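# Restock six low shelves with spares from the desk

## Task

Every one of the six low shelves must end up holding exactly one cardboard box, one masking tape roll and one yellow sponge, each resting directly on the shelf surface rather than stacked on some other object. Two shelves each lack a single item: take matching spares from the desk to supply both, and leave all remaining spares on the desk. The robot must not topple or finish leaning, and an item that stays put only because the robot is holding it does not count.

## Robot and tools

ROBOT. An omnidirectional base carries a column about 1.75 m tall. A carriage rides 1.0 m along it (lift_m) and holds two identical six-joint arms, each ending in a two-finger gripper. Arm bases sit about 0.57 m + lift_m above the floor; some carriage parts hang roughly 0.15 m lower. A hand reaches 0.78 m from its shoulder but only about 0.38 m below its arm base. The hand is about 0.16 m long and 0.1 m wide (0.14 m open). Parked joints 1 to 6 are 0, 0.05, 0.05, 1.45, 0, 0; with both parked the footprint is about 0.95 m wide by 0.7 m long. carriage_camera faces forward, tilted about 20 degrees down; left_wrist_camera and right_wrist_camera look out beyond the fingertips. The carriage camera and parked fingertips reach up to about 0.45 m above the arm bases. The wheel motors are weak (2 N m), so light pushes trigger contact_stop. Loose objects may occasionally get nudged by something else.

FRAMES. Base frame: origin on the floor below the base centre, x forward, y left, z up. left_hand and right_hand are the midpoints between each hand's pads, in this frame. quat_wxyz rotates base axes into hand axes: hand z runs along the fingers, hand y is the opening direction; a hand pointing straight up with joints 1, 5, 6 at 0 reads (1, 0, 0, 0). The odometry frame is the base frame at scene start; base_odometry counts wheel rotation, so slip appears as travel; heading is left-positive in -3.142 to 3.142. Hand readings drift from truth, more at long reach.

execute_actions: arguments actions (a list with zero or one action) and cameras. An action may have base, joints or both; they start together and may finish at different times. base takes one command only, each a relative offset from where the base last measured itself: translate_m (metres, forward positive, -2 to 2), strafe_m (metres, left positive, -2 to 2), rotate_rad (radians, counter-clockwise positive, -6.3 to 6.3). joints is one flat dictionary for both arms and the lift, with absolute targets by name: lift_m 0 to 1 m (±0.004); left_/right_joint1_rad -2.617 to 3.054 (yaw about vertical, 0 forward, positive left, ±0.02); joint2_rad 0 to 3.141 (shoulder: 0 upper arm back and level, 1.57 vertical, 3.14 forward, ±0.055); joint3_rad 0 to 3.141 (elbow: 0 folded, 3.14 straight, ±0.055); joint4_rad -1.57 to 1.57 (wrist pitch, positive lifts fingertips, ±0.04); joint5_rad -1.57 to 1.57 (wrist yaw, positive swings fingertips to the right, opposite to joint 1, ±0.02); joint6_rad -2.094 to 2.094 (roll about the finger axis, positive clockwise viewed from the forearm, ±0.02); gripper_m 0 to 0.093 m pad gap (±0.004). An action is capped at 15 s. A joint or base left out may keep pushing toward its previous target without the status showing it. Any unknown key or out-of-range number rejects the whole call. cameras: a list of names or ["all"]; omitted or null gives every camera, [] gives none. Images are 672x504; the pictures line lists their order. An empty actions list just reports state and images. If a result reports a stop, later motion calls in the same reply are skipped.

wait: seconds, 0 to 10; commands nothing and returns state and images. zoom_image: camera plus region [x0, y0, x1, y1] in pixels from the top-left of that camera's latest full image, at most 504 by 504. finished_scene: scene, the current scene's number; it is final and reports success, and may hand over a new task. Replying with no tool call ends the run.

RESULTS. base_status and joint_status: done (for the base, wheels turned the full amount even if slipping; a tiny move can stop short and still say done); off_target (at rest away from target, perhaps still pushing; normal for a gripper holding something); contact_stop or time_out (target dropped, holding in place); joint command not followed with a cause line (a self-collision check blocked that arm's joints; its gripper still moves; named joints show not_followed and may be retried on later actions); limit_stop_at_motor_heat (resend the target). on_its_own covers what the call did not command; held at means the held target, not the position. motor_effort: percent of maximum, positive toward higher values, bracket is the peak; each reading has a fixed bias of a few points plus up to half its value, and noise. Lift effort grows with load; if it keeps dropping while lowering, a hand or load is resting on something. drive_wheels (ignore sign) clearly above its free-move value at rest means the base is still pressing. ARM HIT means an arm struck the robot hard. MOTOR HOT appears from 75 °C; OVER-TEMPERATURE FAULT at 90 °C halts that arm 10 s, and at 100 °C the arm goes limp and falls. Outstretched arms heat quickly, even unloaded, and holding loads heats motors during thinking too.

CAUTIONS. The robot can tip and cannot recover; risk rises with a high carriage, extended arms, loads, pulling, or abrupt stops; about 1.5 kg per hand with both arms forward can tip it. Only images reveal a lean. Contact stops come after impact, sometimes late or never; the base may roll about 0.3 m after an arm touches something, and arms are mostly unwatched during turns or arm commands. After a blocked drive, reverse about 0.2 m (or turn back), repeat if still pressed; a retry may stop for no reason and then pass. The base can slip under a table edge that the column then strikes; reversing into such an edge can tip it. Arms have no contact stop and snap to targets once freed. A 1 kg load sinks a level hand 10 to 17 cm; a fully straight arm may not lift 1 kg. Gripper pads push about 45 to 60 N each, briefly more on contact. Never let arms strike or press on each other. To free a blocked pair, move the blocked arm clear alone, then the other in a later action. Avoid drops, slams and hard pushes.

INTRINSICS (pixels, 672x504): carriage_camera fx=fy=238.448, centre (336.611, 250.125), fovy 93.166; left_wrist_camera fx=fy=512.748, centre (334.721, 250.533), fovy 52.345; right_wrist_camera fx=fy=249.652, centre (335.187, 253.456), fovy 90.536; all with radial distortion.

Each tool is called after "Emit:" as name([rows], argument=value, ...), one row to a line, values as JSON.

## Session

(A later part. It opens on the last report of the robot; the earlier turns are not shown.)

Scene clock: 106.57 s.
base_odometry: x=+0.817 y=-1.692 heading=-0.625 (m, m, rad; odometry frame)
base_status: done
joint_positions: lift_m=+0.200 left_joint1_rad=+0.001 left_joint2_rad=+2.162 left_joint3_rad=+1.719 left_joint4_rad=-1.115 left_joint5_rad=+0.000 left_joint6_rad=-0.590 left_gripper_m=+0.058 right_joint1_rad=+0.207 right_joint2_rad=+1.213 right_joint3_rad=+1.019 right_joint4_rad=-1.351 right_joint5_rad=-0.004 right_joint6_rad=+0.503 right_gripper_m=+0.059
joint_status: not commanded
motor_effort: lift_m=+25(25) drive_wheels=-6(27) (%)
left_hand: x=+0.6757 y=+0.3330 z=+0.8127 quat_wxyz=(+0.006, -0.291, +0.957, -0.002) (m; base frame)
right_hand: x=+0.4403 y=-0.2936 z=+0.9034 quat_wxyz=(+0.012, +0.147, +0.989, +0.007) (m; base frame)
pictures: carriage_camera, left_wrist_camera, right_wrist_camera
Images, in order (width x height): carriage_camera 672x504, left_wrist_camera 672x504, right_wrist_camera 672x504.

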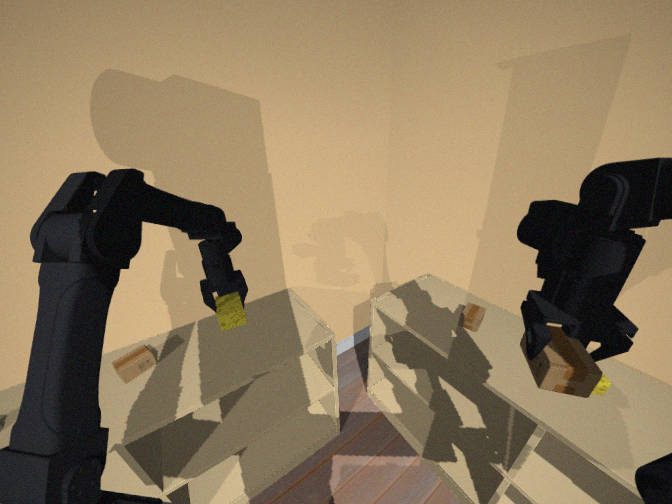

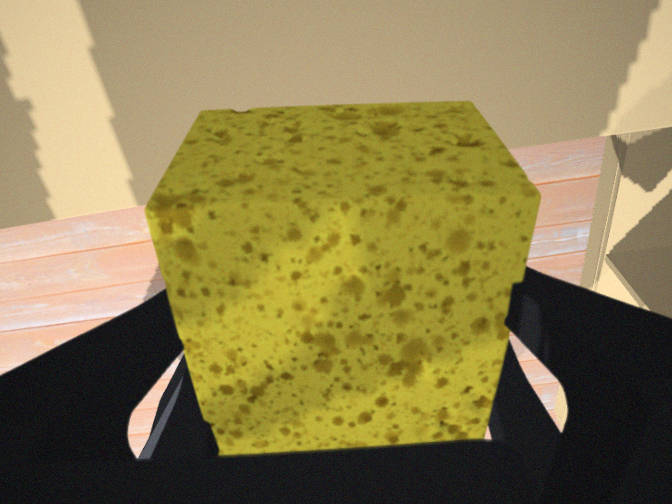

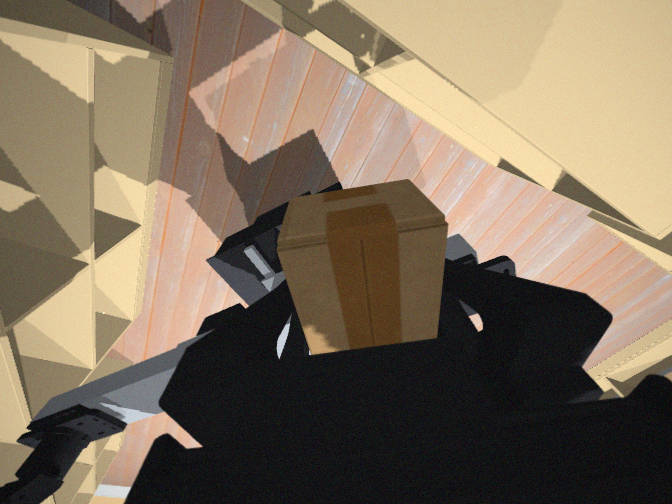

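Emit:
execute_actions([
  {"base":{"strafe_m":0.1}},
], cameras=[])

Emit:
execute_actions([
  {"base":{"translate_m":0.07},"joints":{"lift_m":0.09,"left_joint6_rad":-0.75}},
])

Scene clock: 113.63 s.
base_odometry: x=+0.876 y=-1.611 heading=-0.625 (m, m, rad; odometry frame)
base_status: done
joint_positions: lift_m=+0.200 left_joint1_rad=+0.002 left_joint2_rad=+2.162 left_joint3_rad=+1.719 left_joint4_rad=-1.116 left_joint5_rad=+0.000 left_joint6_rad=-0.590 left_gripper_m=+0.058 right_joint1_rad=+0.207 right_joint2_rad=+1.213 right_joint3_rad=+1.019 right_joint4_rad=-1.351 right_joint5_rad=-0.004 right_joint6_rad=+0.503 right_gripper_m=+0.059
joint_status: not commanded
motor_effort: lift_m=+25(25) drive_wheels=-5(23) (%)
left_hand: x=+0.6756 y=+0.3332 z=+0.8127 quat_wxyz=(+0.006, -0.292, +0.957, -0.002) (m; base frame)
right_hand: x=+0.4403 y=-0.2937 z=+0.9034 quat_wxyz=(+0.012, +0.147, +0.989, +0.006) (m; base frame)
pictures: none
No camera images: the call's "cameras" was empty. Leave "cameras" out to get every camera's image.

Scene clock: 115.07 s.
base_odometry: x=+0.933 y=-1.652 heading=-0.624 (m, m, rad; odometry frame)
base_status: done
joint_positions: lift_m=+0.090 left_joint1_rad=+0.002 left_joint2_rad=+2.159 left_joint3_rad=+1.719 left_joint4_rad=-1.118 left_joint5_rad=+0.000 left_joint6_rad=-0.740 left_gripper_m=+0.058 right_joint1_rad=+0.207 right_joint2_rad=+1.212 right_joint3_rad=+1.019 right_joint4_rad=-1.350 right_joint5_rad=-0.003 right_joint6_rad=+0.503 right_gripper_m=+0.059
joint_status: all done
motor_effort: lift_m=+26(26) drive_wheels=-6(24) (%)
left_hand: x=+0.6753 y=+0.3332 z=+0.7037 quat_wxyz=(+0.006, -0.362, +0.932, -0.002) (m; base frame)
right_hand: x=+0.4404 y=-0.2937 z=+0.7935 quat_wxyz=(+0.012, +0.147, +0.989, +0.006) (m; base frame)
pictures: carriage_camera, left_wrist_camera, right_wrist_camera
Images, in order (width x height): carriage_camera 672x504, left_wrist_camera 672x504, right_wrist_camera 672x504.

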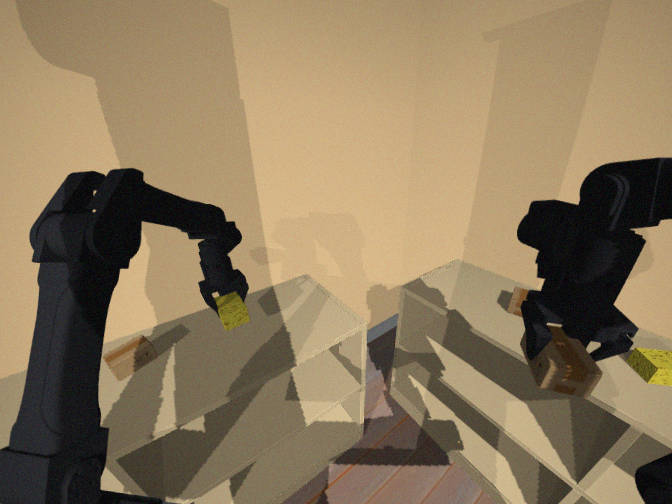

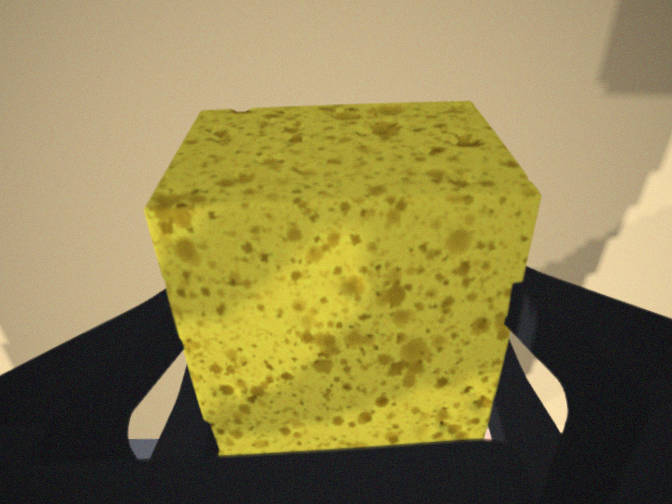

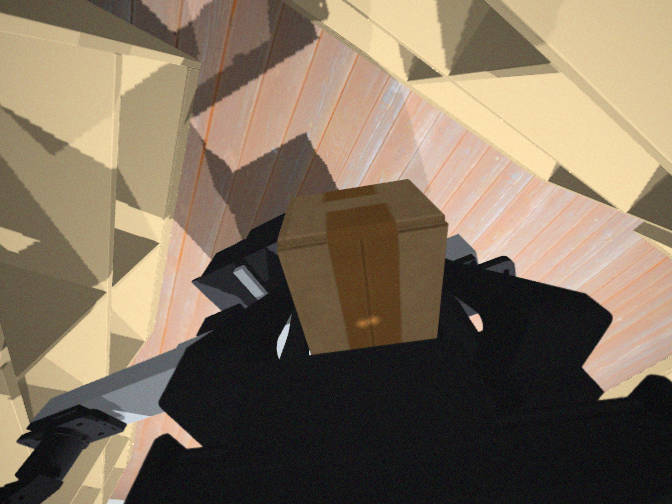

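Emit:
execute_actions([
  {"joints":{"lift_m":0.03}},
], cameras=["carriage_camera","left_wrist_camera"])

Emit:
zoom_image(camera="carriage_camera", region=[80, 230, 330, 430])

Scene clock: 119.30 s.
base_odometry: x=+0.933 y=-1.652 heading=-0.624 (m, m, rad; odometry frame)
base_status: not commanded
joint_positions: lift_m=+0.030 left_joint1_rad=+0.002 left_joint2_rad=+2.159 left_joint3_rad=+1.719 left_joint4_rad=-1.119 left_joint5_rad=+0.000 left_joint6_rad=-0.740 left_gripper_m=+0.058 right_joint1_rad=+0.207 right_joint2_rad=+1.212 right_joint3_rad=+1.019 right_joint4_rad=-1.350 right_joint5_rad=-0.003 right_joint6_rad=+0.503 right_gripper_m=+0.059
joint_status: all done
motor_effort: lift_m=+25(27) drive_wheels=-5(7) (%)
left_hand: x=+0.6750 y=+0.3332 z=+0.6437 quat_wxyz=(+0.005, -0.362, +0.932, -0.002) (m; base frame)
right_hand: x=+0.4404 y=-0.2937 z=+0.7335 quat_wxyz=(+0.012, +0.147, +0.989, +0.006) (m; base frame)
pictures: carriage_camera, left_wrist_camera
Images, in order (width x height): carriage_camera 672x504, left_wrist_camera 672x504.

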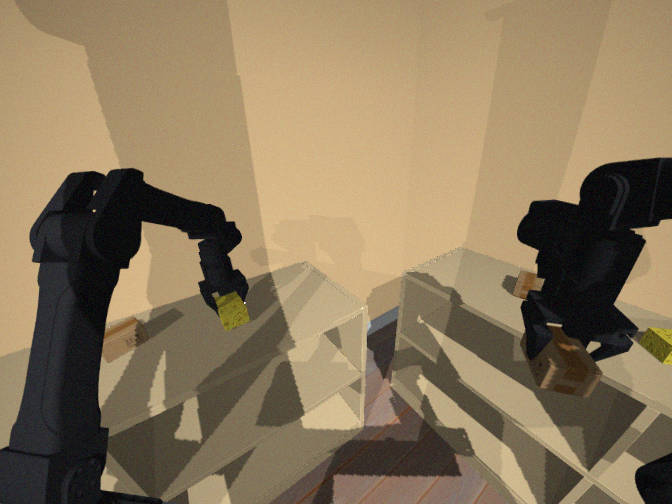

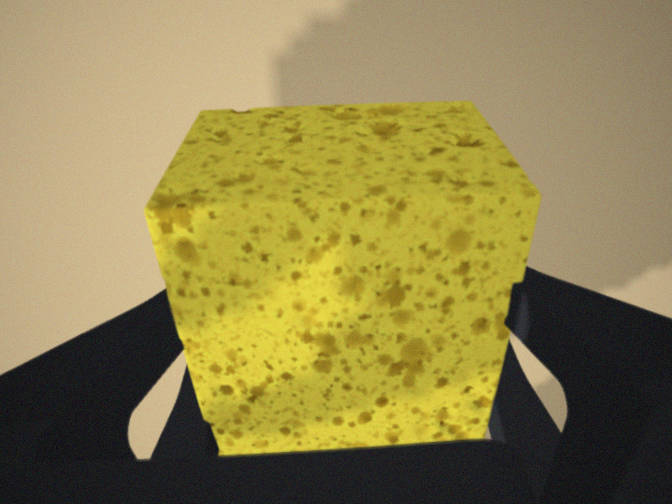

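Region (80, 230, 330, 430) of carriage_camera's 672x504 image, scaled by 2.016, with more detail than that image has; it fills the top 403 rows of this view, and the rest is white.

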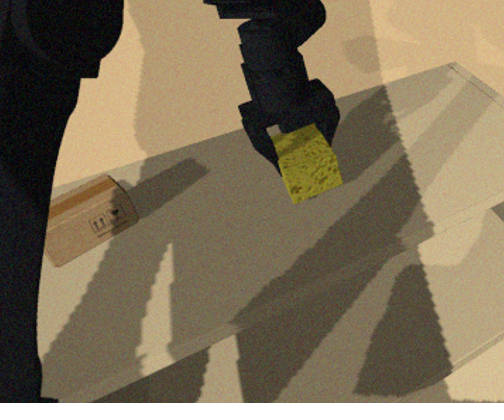

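Emit:
execute_actions([
  {"joints":{"lift_m":0.005}},
], cameras=["carriage_camera","left_wrist_camera"])

Scene clock: 122.43 s.
base_odometry: x=+0.933 y=-1.652 heading=-0.624 (m, m, rad; odometry frame)
base_status: not commanded
joint_positions: lift_m=+0.005 left_joint1_rad=+0.002 left_joint2_rad=+2.128 left_joint3_rad=+1.727 left_joint4_rad=-1.137 left_joint5_rad=+0.000 left_joint6_rad=-0.740 left_gripper_m=+0.058 right_joint1_rad=+0.207 right_joint2_rad=+1.212 right_joint3_rad=+1.019 right_joint4_rad=-1.350 right_joint5_rad=-0.003 right_joint6_rad=+0.503 right_gripper_m=+0.059
joint_status: all done
motor_effort: lift_m=+23(23) drive_wheels=-5(5) (%)
left_hand: x=+0.6750 y=+0.3333 z=+0.6333 quat_wxyz=(+0.015, -0.362, +0.932, -0.006) (m; base frame)
right_hand: x=+0.4405 y=-0.2938 z=+0.7087 quat_wxyz=(+0.013, +0.147, +0.989, +0.006) (m; base frame)
pictures: carriage_camera, left_wrist_camera
Images, in order (width x height): carriage_camera 672x504, left_wrist_camera 672x504.

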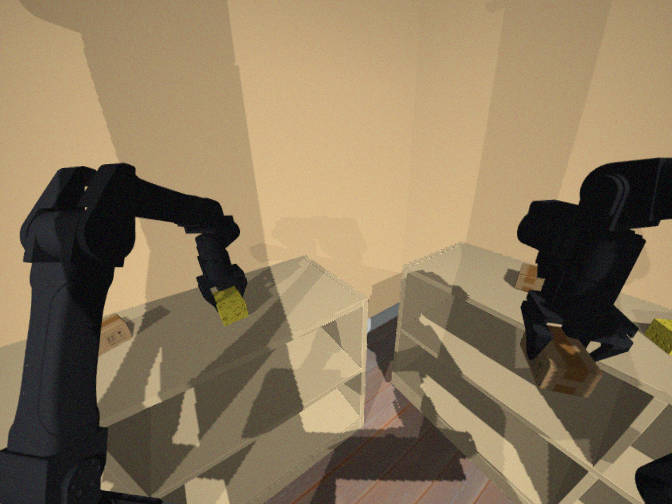

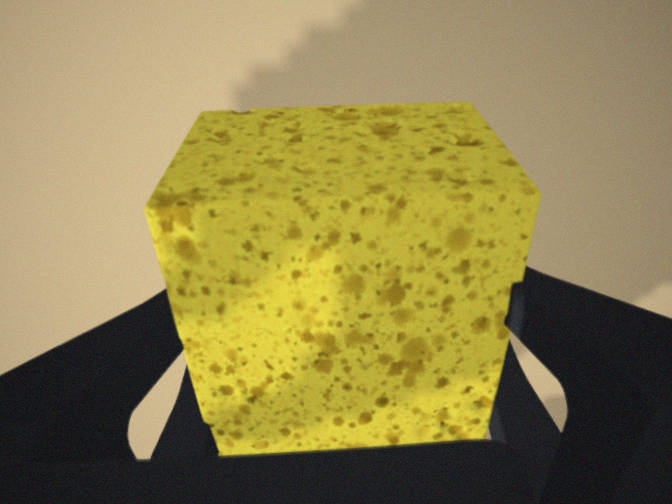

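Emit:
execute_actions([
  {"joints":{"lift_m":0.015,"left_gripper_m":0.093}},
], cameras=[])

Emit:
execute_actions([
  {"joints":{"lift_m":0.12}},
], cameras=[])

Emit:
execute_actions([
  {"base":{"translate_m":-0.6},"joints":{"lift_m":0.2,"left_joint2_rad":0.8,"left_joint3_rad":0.8,"left_joint4_rad":-1.3}},
], cameras=["carriage_camera"])

Emit:
execute_actions([
  {"base":{"rotate_rad":-2.3}},
], cameras=["carriage_camera"])

Scene clock: 129.57 s.
base_odometry: x=+0.933 y=-1.652 heading=-0.624 (m, m, rad; odometry frame)
base_status: not commanded
joint_positions: lift_m=+0.015 left_joint1_rad=+0.002 left_joint2_rad=+2.141 left_joint3_rad=+1.727 left_joint4_rad=-1.133 left_joint5_rad=+0.000 left_joint6_rad=-0.740 left_gripper_m=+0.093 right_joint1_rad=+0.207 right_joint2_rad=+1.212 right_joint3_rad=+1.019 right_joint4_rad=-1.350 right_joint5_rad=-0.003 right_joint6_rad=+0.503 right_gripper_m=+0.059
joint_status: all done
motor_effort: lift_m=+24(29) drive_wheels=-4(5) (%)
left_hand: x=+0.6753 y=+0.3333 z=+0.6381 quat_wxyz=(+0.011, -0.363, +0.932, -0.004) (m; base frame)
right_hand: x=+0.4406 y=-0.2938 z=+0.7186 quat_wxyz=(+0.013, +0.147, +0.989, +0.006) (m; base frame)
pictures: none
No camera images: the call's "cameras" was empty. Leave "cameras" out to get every camera's image.

Scene clock: 130.53 s.
base_odometry: x=+0.933 y=-1.652 heading=-0.624 (m, m, rad; odometry frame)
base_status: not commanded
joint_positions: lift_m=+0.120 left_joint1_rad=+0.002 left_joint2_rad=+2.155 left_joint3_rad=+1.727 left_joint4_rad=-1.129 left_joint5_rad=+0.000 left_joint6_rad=-0.740 left_gripper_m=+0.093 right_joint1_rad=+0.207 right_joint2_rad=+1.212 right_joint3_rad=+1.019 right_joint4_rad=-1.349 right_joint5_rad=-0.003 right_joint6_rad=+0.503 right_gripper_m=+0.059
joint_status: all done
motor_effort: lift_m=+25(31) drive_wheels=+4(5) (%)
left_hand: x=+0.6754 y=+0.3333 z=+0.7376 quat_wxyz=(+0.007, -0.363, +0.932, -0.002) (m; base frame)
right_hand: x=+0.4407 y=-0.2937 z=+0.8236 quat_wxyz=(+0.013, +0.147, +0.989, +0.006) (m; base frame)
pictures: none
No camera images: the call's "cameras" was empty. Leave "cameras" out to get every camera's image.

Scene clock: 134.03 s.
base_odometry: x=+0.446 y=-1.301 heading=-0.624 (m, m, rad; odometry frame)
base_status: done
joint_positions: lift_m=+0.200 left_joint1_rad=+0.002 left_joint2_rad=+0.815 left_joint3_rad=+0.808 left_joint4_rad=-1.298 left_joint5_rad=+0.000 left_joint6_rad=-0.740 left_gripper_m=+0.093 right_joint1_rad=+0.207 right_joint2_rad=+1.212 right_joint3_rad=+1.017 right_joint4_rad=-1.348 right_joint5_rad=-0.002 right_joint6_rad=+0.503 right_gripper_m=+0.059
joint_status: all done
motor_effort: lift_m=+24(32) drive_wheels=-3(27) (%)
left_hand: x=+0.4075 y=+0.3328 z=+0.9036 quat_wxyz=(+0.124, -0.359, +0.924, -0.048) (m; base frame)
right_hand: x=+0.4407 y=-0.2939 z=+0.9033 quat_wxyz=(+0.013, +0.147, +0.989, +0.006) (m; base frame)
pictures: carriage_camera
Images, in order (width x height): carriage_camera 672x504.

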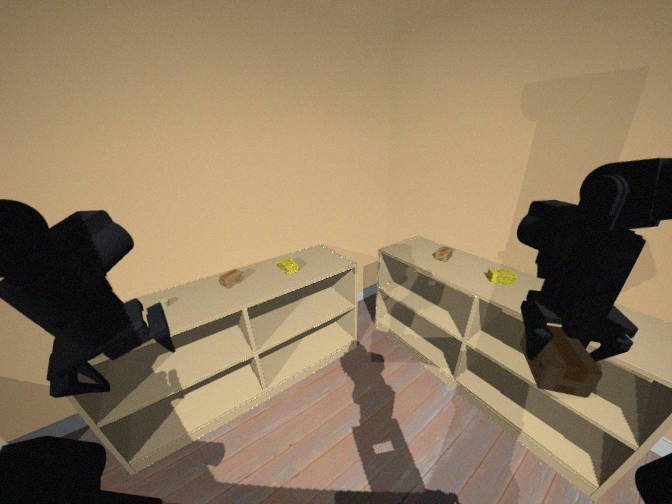

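Scene clock: 137.83 s.
base_odometry: x=+0.446 y=-1.301 heading=-2.923 (m, m, rad; odometry frame)
base_status: done
joint_positions: lift_m=+0.200 left_joint1_rad=+0.002 left_joint2_rad=+0.815 left_joint3_rad=+0.808 left_joint4_rad=-1.299 left_joint5_rad=+0.000 left_joint6_rad=-0.740 left_gripper_m=+0.093 right_joint1_rad=+0.207 right_joint2_rad=+1.212 right_joint3_rad=+1.017 right_joint4_rad=-1.343 right_joint5_rad=+0.000 right_joint6_rad=+0.503 right_gripper_m=+0.059
joint_status: not commanded
motor_effort: lift_m=+24(24) drive_wheels=+10(28) (%)
left_hand: x=+0.4073 y=+0.3328 z=+0.9036 quat_wxyz=(+0.123, -0.359, +0.924, -0.048) (m; base frame)
right_hand: x=+0.4418 y=-0.2940 z=+0.9033 quat_wxyz=(+0.016, +0.147, +0.989, +0.006) (m; base frame)
pictures: carriage_camera
Images, in order (width x height): carriage_camera 672x504.

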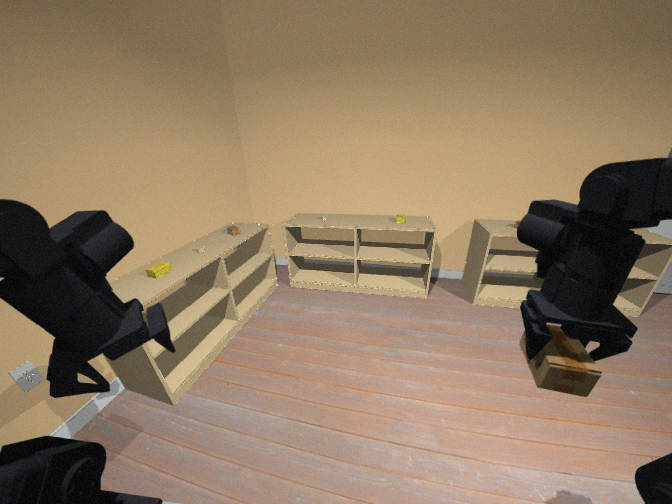

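Emit:
execute_actions([
  {"base":{"translate_m":1.3},"joints":{"left_joint2_rad":0.05,"left_joint3_rad":0.05,"left_joint4_rad":1.45,"left_joint6_rad":0,"right_joint1_rad":0.38,"right_joint2_rad":2.15,"right_joint3_rad":1.72,"right_joint4_rad":-1.12,"right_joint6_rad":0.5}},
], cameras=["carriage_camera","right_wrist_camera"])

Scene clock: 150.23 s.
base_odometry: x=-0.823 y=-1.581 heading=-2.924 (m, m, rad; odometry frame)
base_status: done
joint_positions: lift_m=+0.200 left_joint1_rad=+0.002 left_joint2_rad=+0.068 left_joint3_rad=+0.052 left_joint4_rad=+1.448 left_joint5_rad=+0.000 left_joint6_rad=-0.010 left_gripper_m=+0.093 right_joint1_rad=+0.377 right_joint2_rad=+2.144 right_joint3_rad=+1.694 right_joint4_rad=-1.117 right_joint5_rad=-0.001 right_joint6_rad=+0.503 right_gripper_m=+0.059
joint_status: all done
motor_effort: lift_m=+24(24) drive_wheels=-7(31) (%)
left_hand: x=+0.2949 y=+0.3326 z=+1.2080 quat_wxyz=(+0.998, -0.001, +0.069, -0.004) (m; base frame)
right_hand: x=+0.6404 y=-0.1811 z=+0.8136 quat_wxyz=(+0.002, +0.063, +0.998, +0.001) (m; base frame)
pictures: carriage_camera, right_wrist_camera
Images, in order (width x height): carriage_camera 672x504, right_wrist_camera 672x504.

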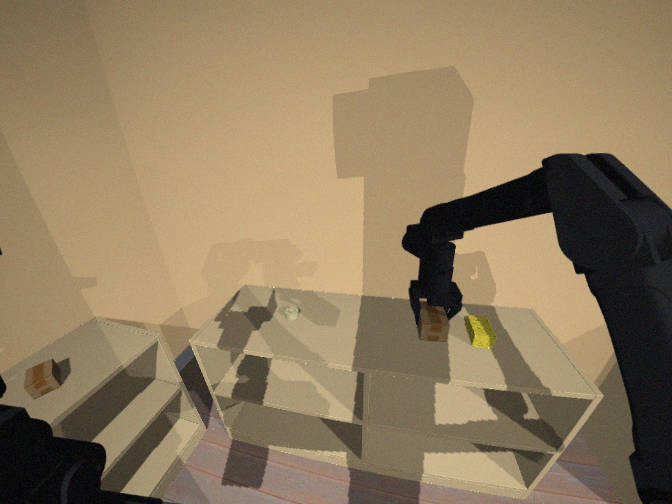

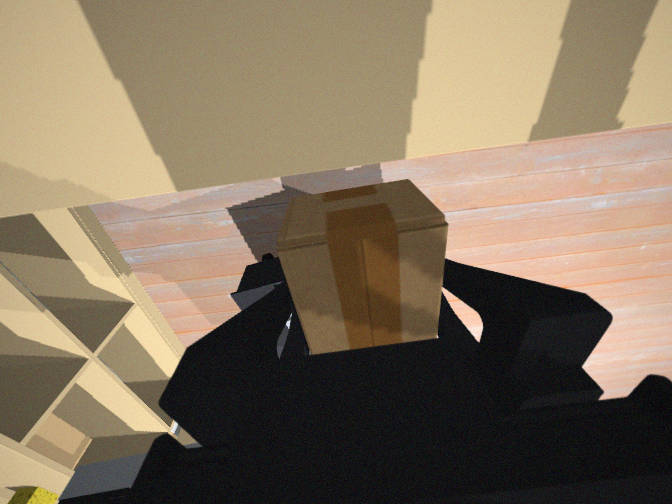

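Emit:
execute_actions([
  {"base":{"translate_m":0.17},"joints":{"lift_m":0.08}},
], cameras=["carriage_camera","right_wrist_camera"])

Emit:
execute_actions([
  {"joints":{"lift_m":0.022}},
], cameras=["carriage_camera","right_wrist_camera"])

Scene clock: 156.37 s.
base_odometry: x=-0.990 y=-1.617 heading=-2.925 (m, m, rad; odometry frame)
base_status: done
joint_positions: lift_m=+0.080 left_joint1_rad=+0.002 left_joint2_rad=+0.063 left_joint3_rad=+0.052 left_joint4_rad=+1.450 left_joint5_rad=+0.000 left_joint6_rad=-0.010 left_gripper_m=+0.093 right_joint1_rad=+0.378 right_joint2_rad=+2.144 right_joint3_rad=+1.704 right_joint4_rad=-1.120 right_joint5_rad=-0.001 right_joint6_rad=+0.503 right_gripper_m=+0.059
joint_status: all done
motor_effort: lift_m=+26(26) drive_wheels=-8(26) (%)
left_hand: x=+0.2928 y=+0.3326 z=+1.0879 quat_wxyz=(+0.998, -0.001, +0.066, -0.004) (m; base frame)
right_hand: x=+0.6422 y=-0.1801 z=+0.6958 quat_wxyz=(+0.004, +0.062, +0.998, +0.003) (m; base frame)
pictures: carriage_camera, right_wrist_camera
Images, in order (width x height): carriage_camera 672x504, right_wrist_camera 672x504.

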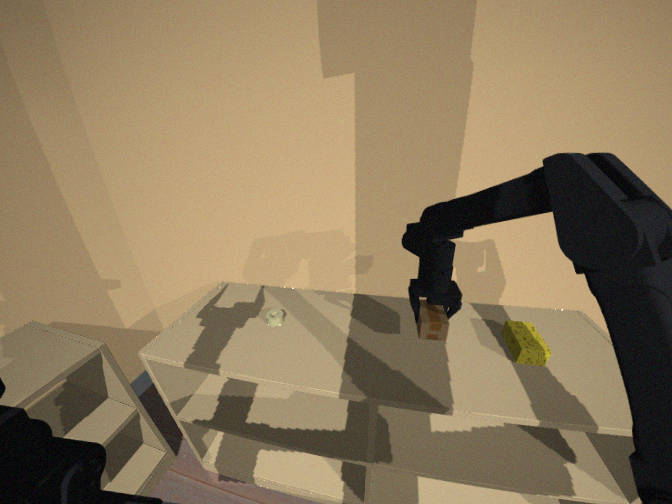

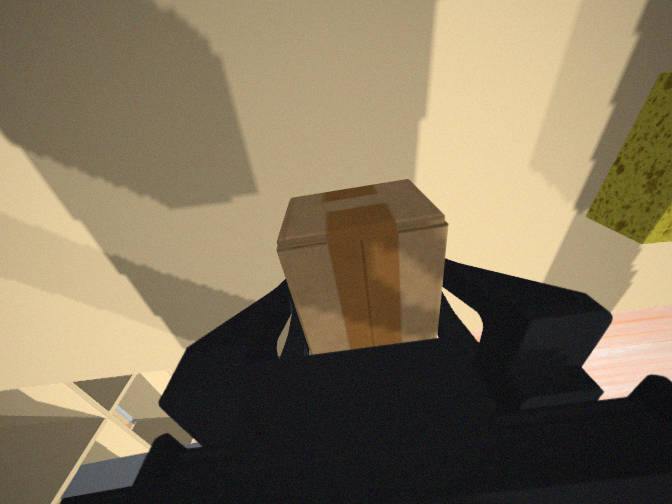

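Scene clock: 157.13 s.
base_odometry: x=-0.989 y=-1.617 heading=-2.925 (m, m, rad; odometry frame)
base_status: not commanded
joint_positions: lift_m=+0.022 left_joint1_rad=+0.002 left_joint2_rad=+0.063 left_joint3_rad=+0.052 left_joint4_rad=+1.451 left_joint5_rad=+0.000 left_joint6_rad=-0.010 left_gripper_m=+0.093 right_joint1_rad=+0.378 right_joint2_rad=+2.144 right_joint3_rad=+1.706 right_joint4_rad=-1.122 right_joint5_rad=-0.001 right_joint6_rad=+0.502 right_gripper_m=+0.059
joint_status: all done
motor_effort: lift_m=+24(27) drive_wheels=-5(8) (%)
left_hand: x=+0.2927 y=+0.3326 z=+1.0301 quat_wxyz=(+0.998, -0.001, +0.065, -0.004) (m; base frame)
right_hand: x=+0.6425 y=-0.1799 z=+0.6386 quat_wxyz=(+0.004, +0.062, +0.998, +0.003) (m; base frame)
pictures: carriage_camera, right_wrist_camera
Images, in order (width x height): carriage_camera 672x504, right_wrist_camera 672x504.

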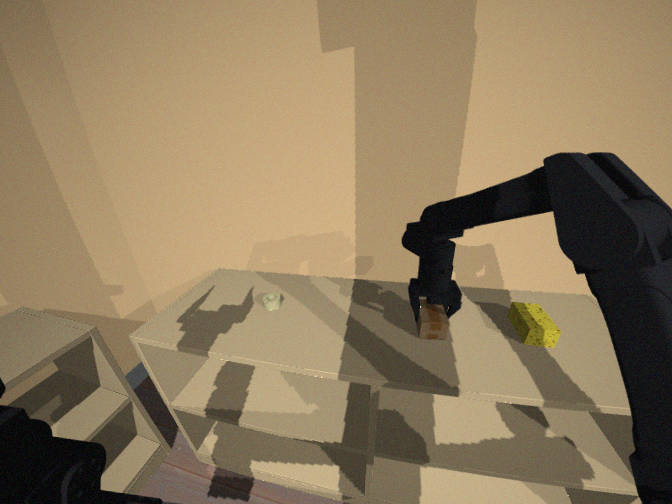

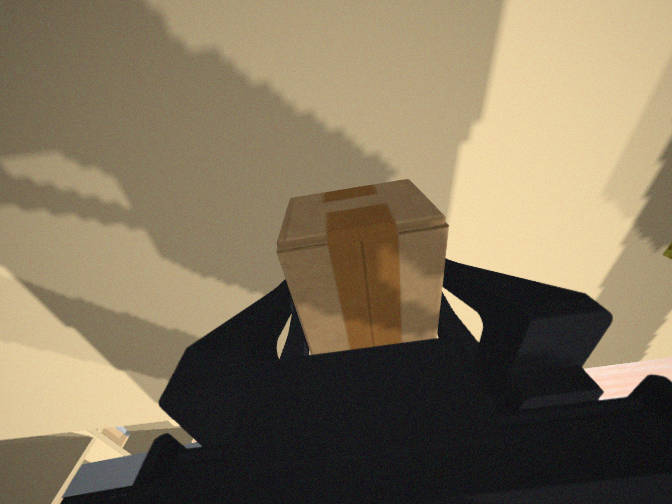

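Emit:
execute_actions([
  {"joints":{"right_gripper_m":0.093,"lift_m":0.018}},
], cameras=[])

Emit:
execute_actions([
  {"joints":{"lift_m":0.14}},
], cameras=["carriage_camera","right_wrist_camera"])

Scene clock: 163.77 s.
base_odometry: x=-0.989 y=-1.617 heading=-2.925 (m, m, rad; odometry frame)
base_status: not commanded
joint_positions: lift_m=+0.018 left_joint1_rad=+0.002 left_joint2_rad=+0.063 left_joint3_rad=+0.052 left_joint4_rad=+1.450 left_joint5_rad=+0.000 left_joint6_rad=-0.010 left_gripper_m=+0.093 right_joint1_rad=+0.378 right_joint2_rad=+2.137 right_joint3_rad=+1.709 right_joint4_rad=-1.125 right_joint5_rad=-0.002 right_joint6_rad=+0.502 right_gripper_m=+0.093
joint_status: all done
motor_effort: lift_m=+24(23) drive_wheels=-5(6) (%)
left_hand: x=+0.2928 y=+0.3326 z=+1.0261 quat_wxyz=(+0.998, -0.001, +0.066, -0.004) (m; base frame)
right_hand: x=+0.6429 y=-0.1797 z=+0.6380 quat_wxyz=(+0.007, +0.062, +0.998, +0.004) (m; base frame)
pictures: none
No camera images: the call's "cameras" was empty. Leave "cameras" out to get every camera's image.

Scene clock: 164.80 s.
base_odometry: x=-0.989 y=-1.617 heading=-2.925 (m, m, rad; odometry frame)
base_status: not commanded
joint_positions: lift_m=+0.140 left_joint1_rad=+0.002 left_joint2_rad=+0.063 left_joint3_rad=+0.052 left_joint4_rad=+1.450 left_joint5_rad=+0.000 left_joint6_rad=-0.010 left_gripper_m=+0.093 right_joint1_rad=+0.378 right_joint2_rad=+2.139 right_joint3_rad=+1.709 right_joint4_rad=-1.122 right_joint5_rad=-0.001 right_joint6_rad=+0.502 right_gripper_m=+0.093
joint_status: all done
motor_effort: lift_m=+25(31) drive_wheels=+4(6) (%)
left_hand: x=+0.2928 y=+0.3326 z=+1.1480 quat_wxyz=(+0.998, -0.001, +0.066, -0.004) (m; base frame)
right_hand: x=+0.6435 y=-0.1795 z=+0.7592 quat_wxyz=(+0.008, +0.062, +0.998, +0.005) (m; base frame)
pictures: carriage_camera, right_wrist_camera
Images, in order (width x height): carriage_camera 672x504, right_wrist_camera 672x504.

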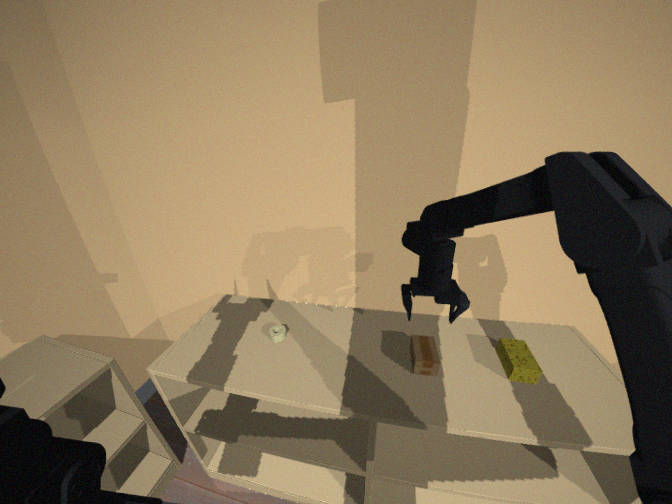

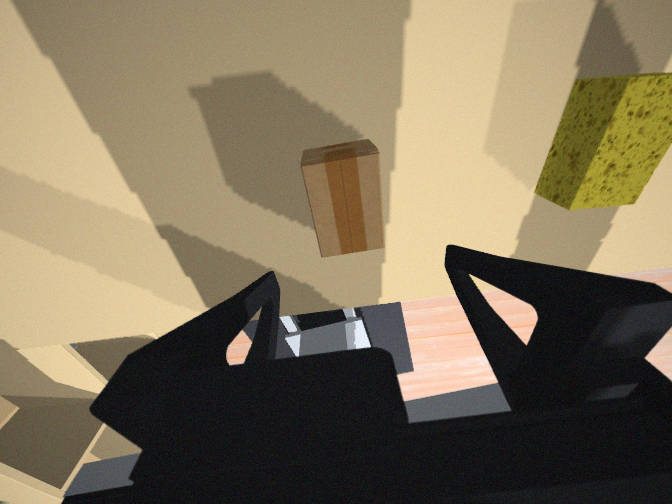

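Emit:
finished_scene(scene=1)

The scene is finished: the task was done.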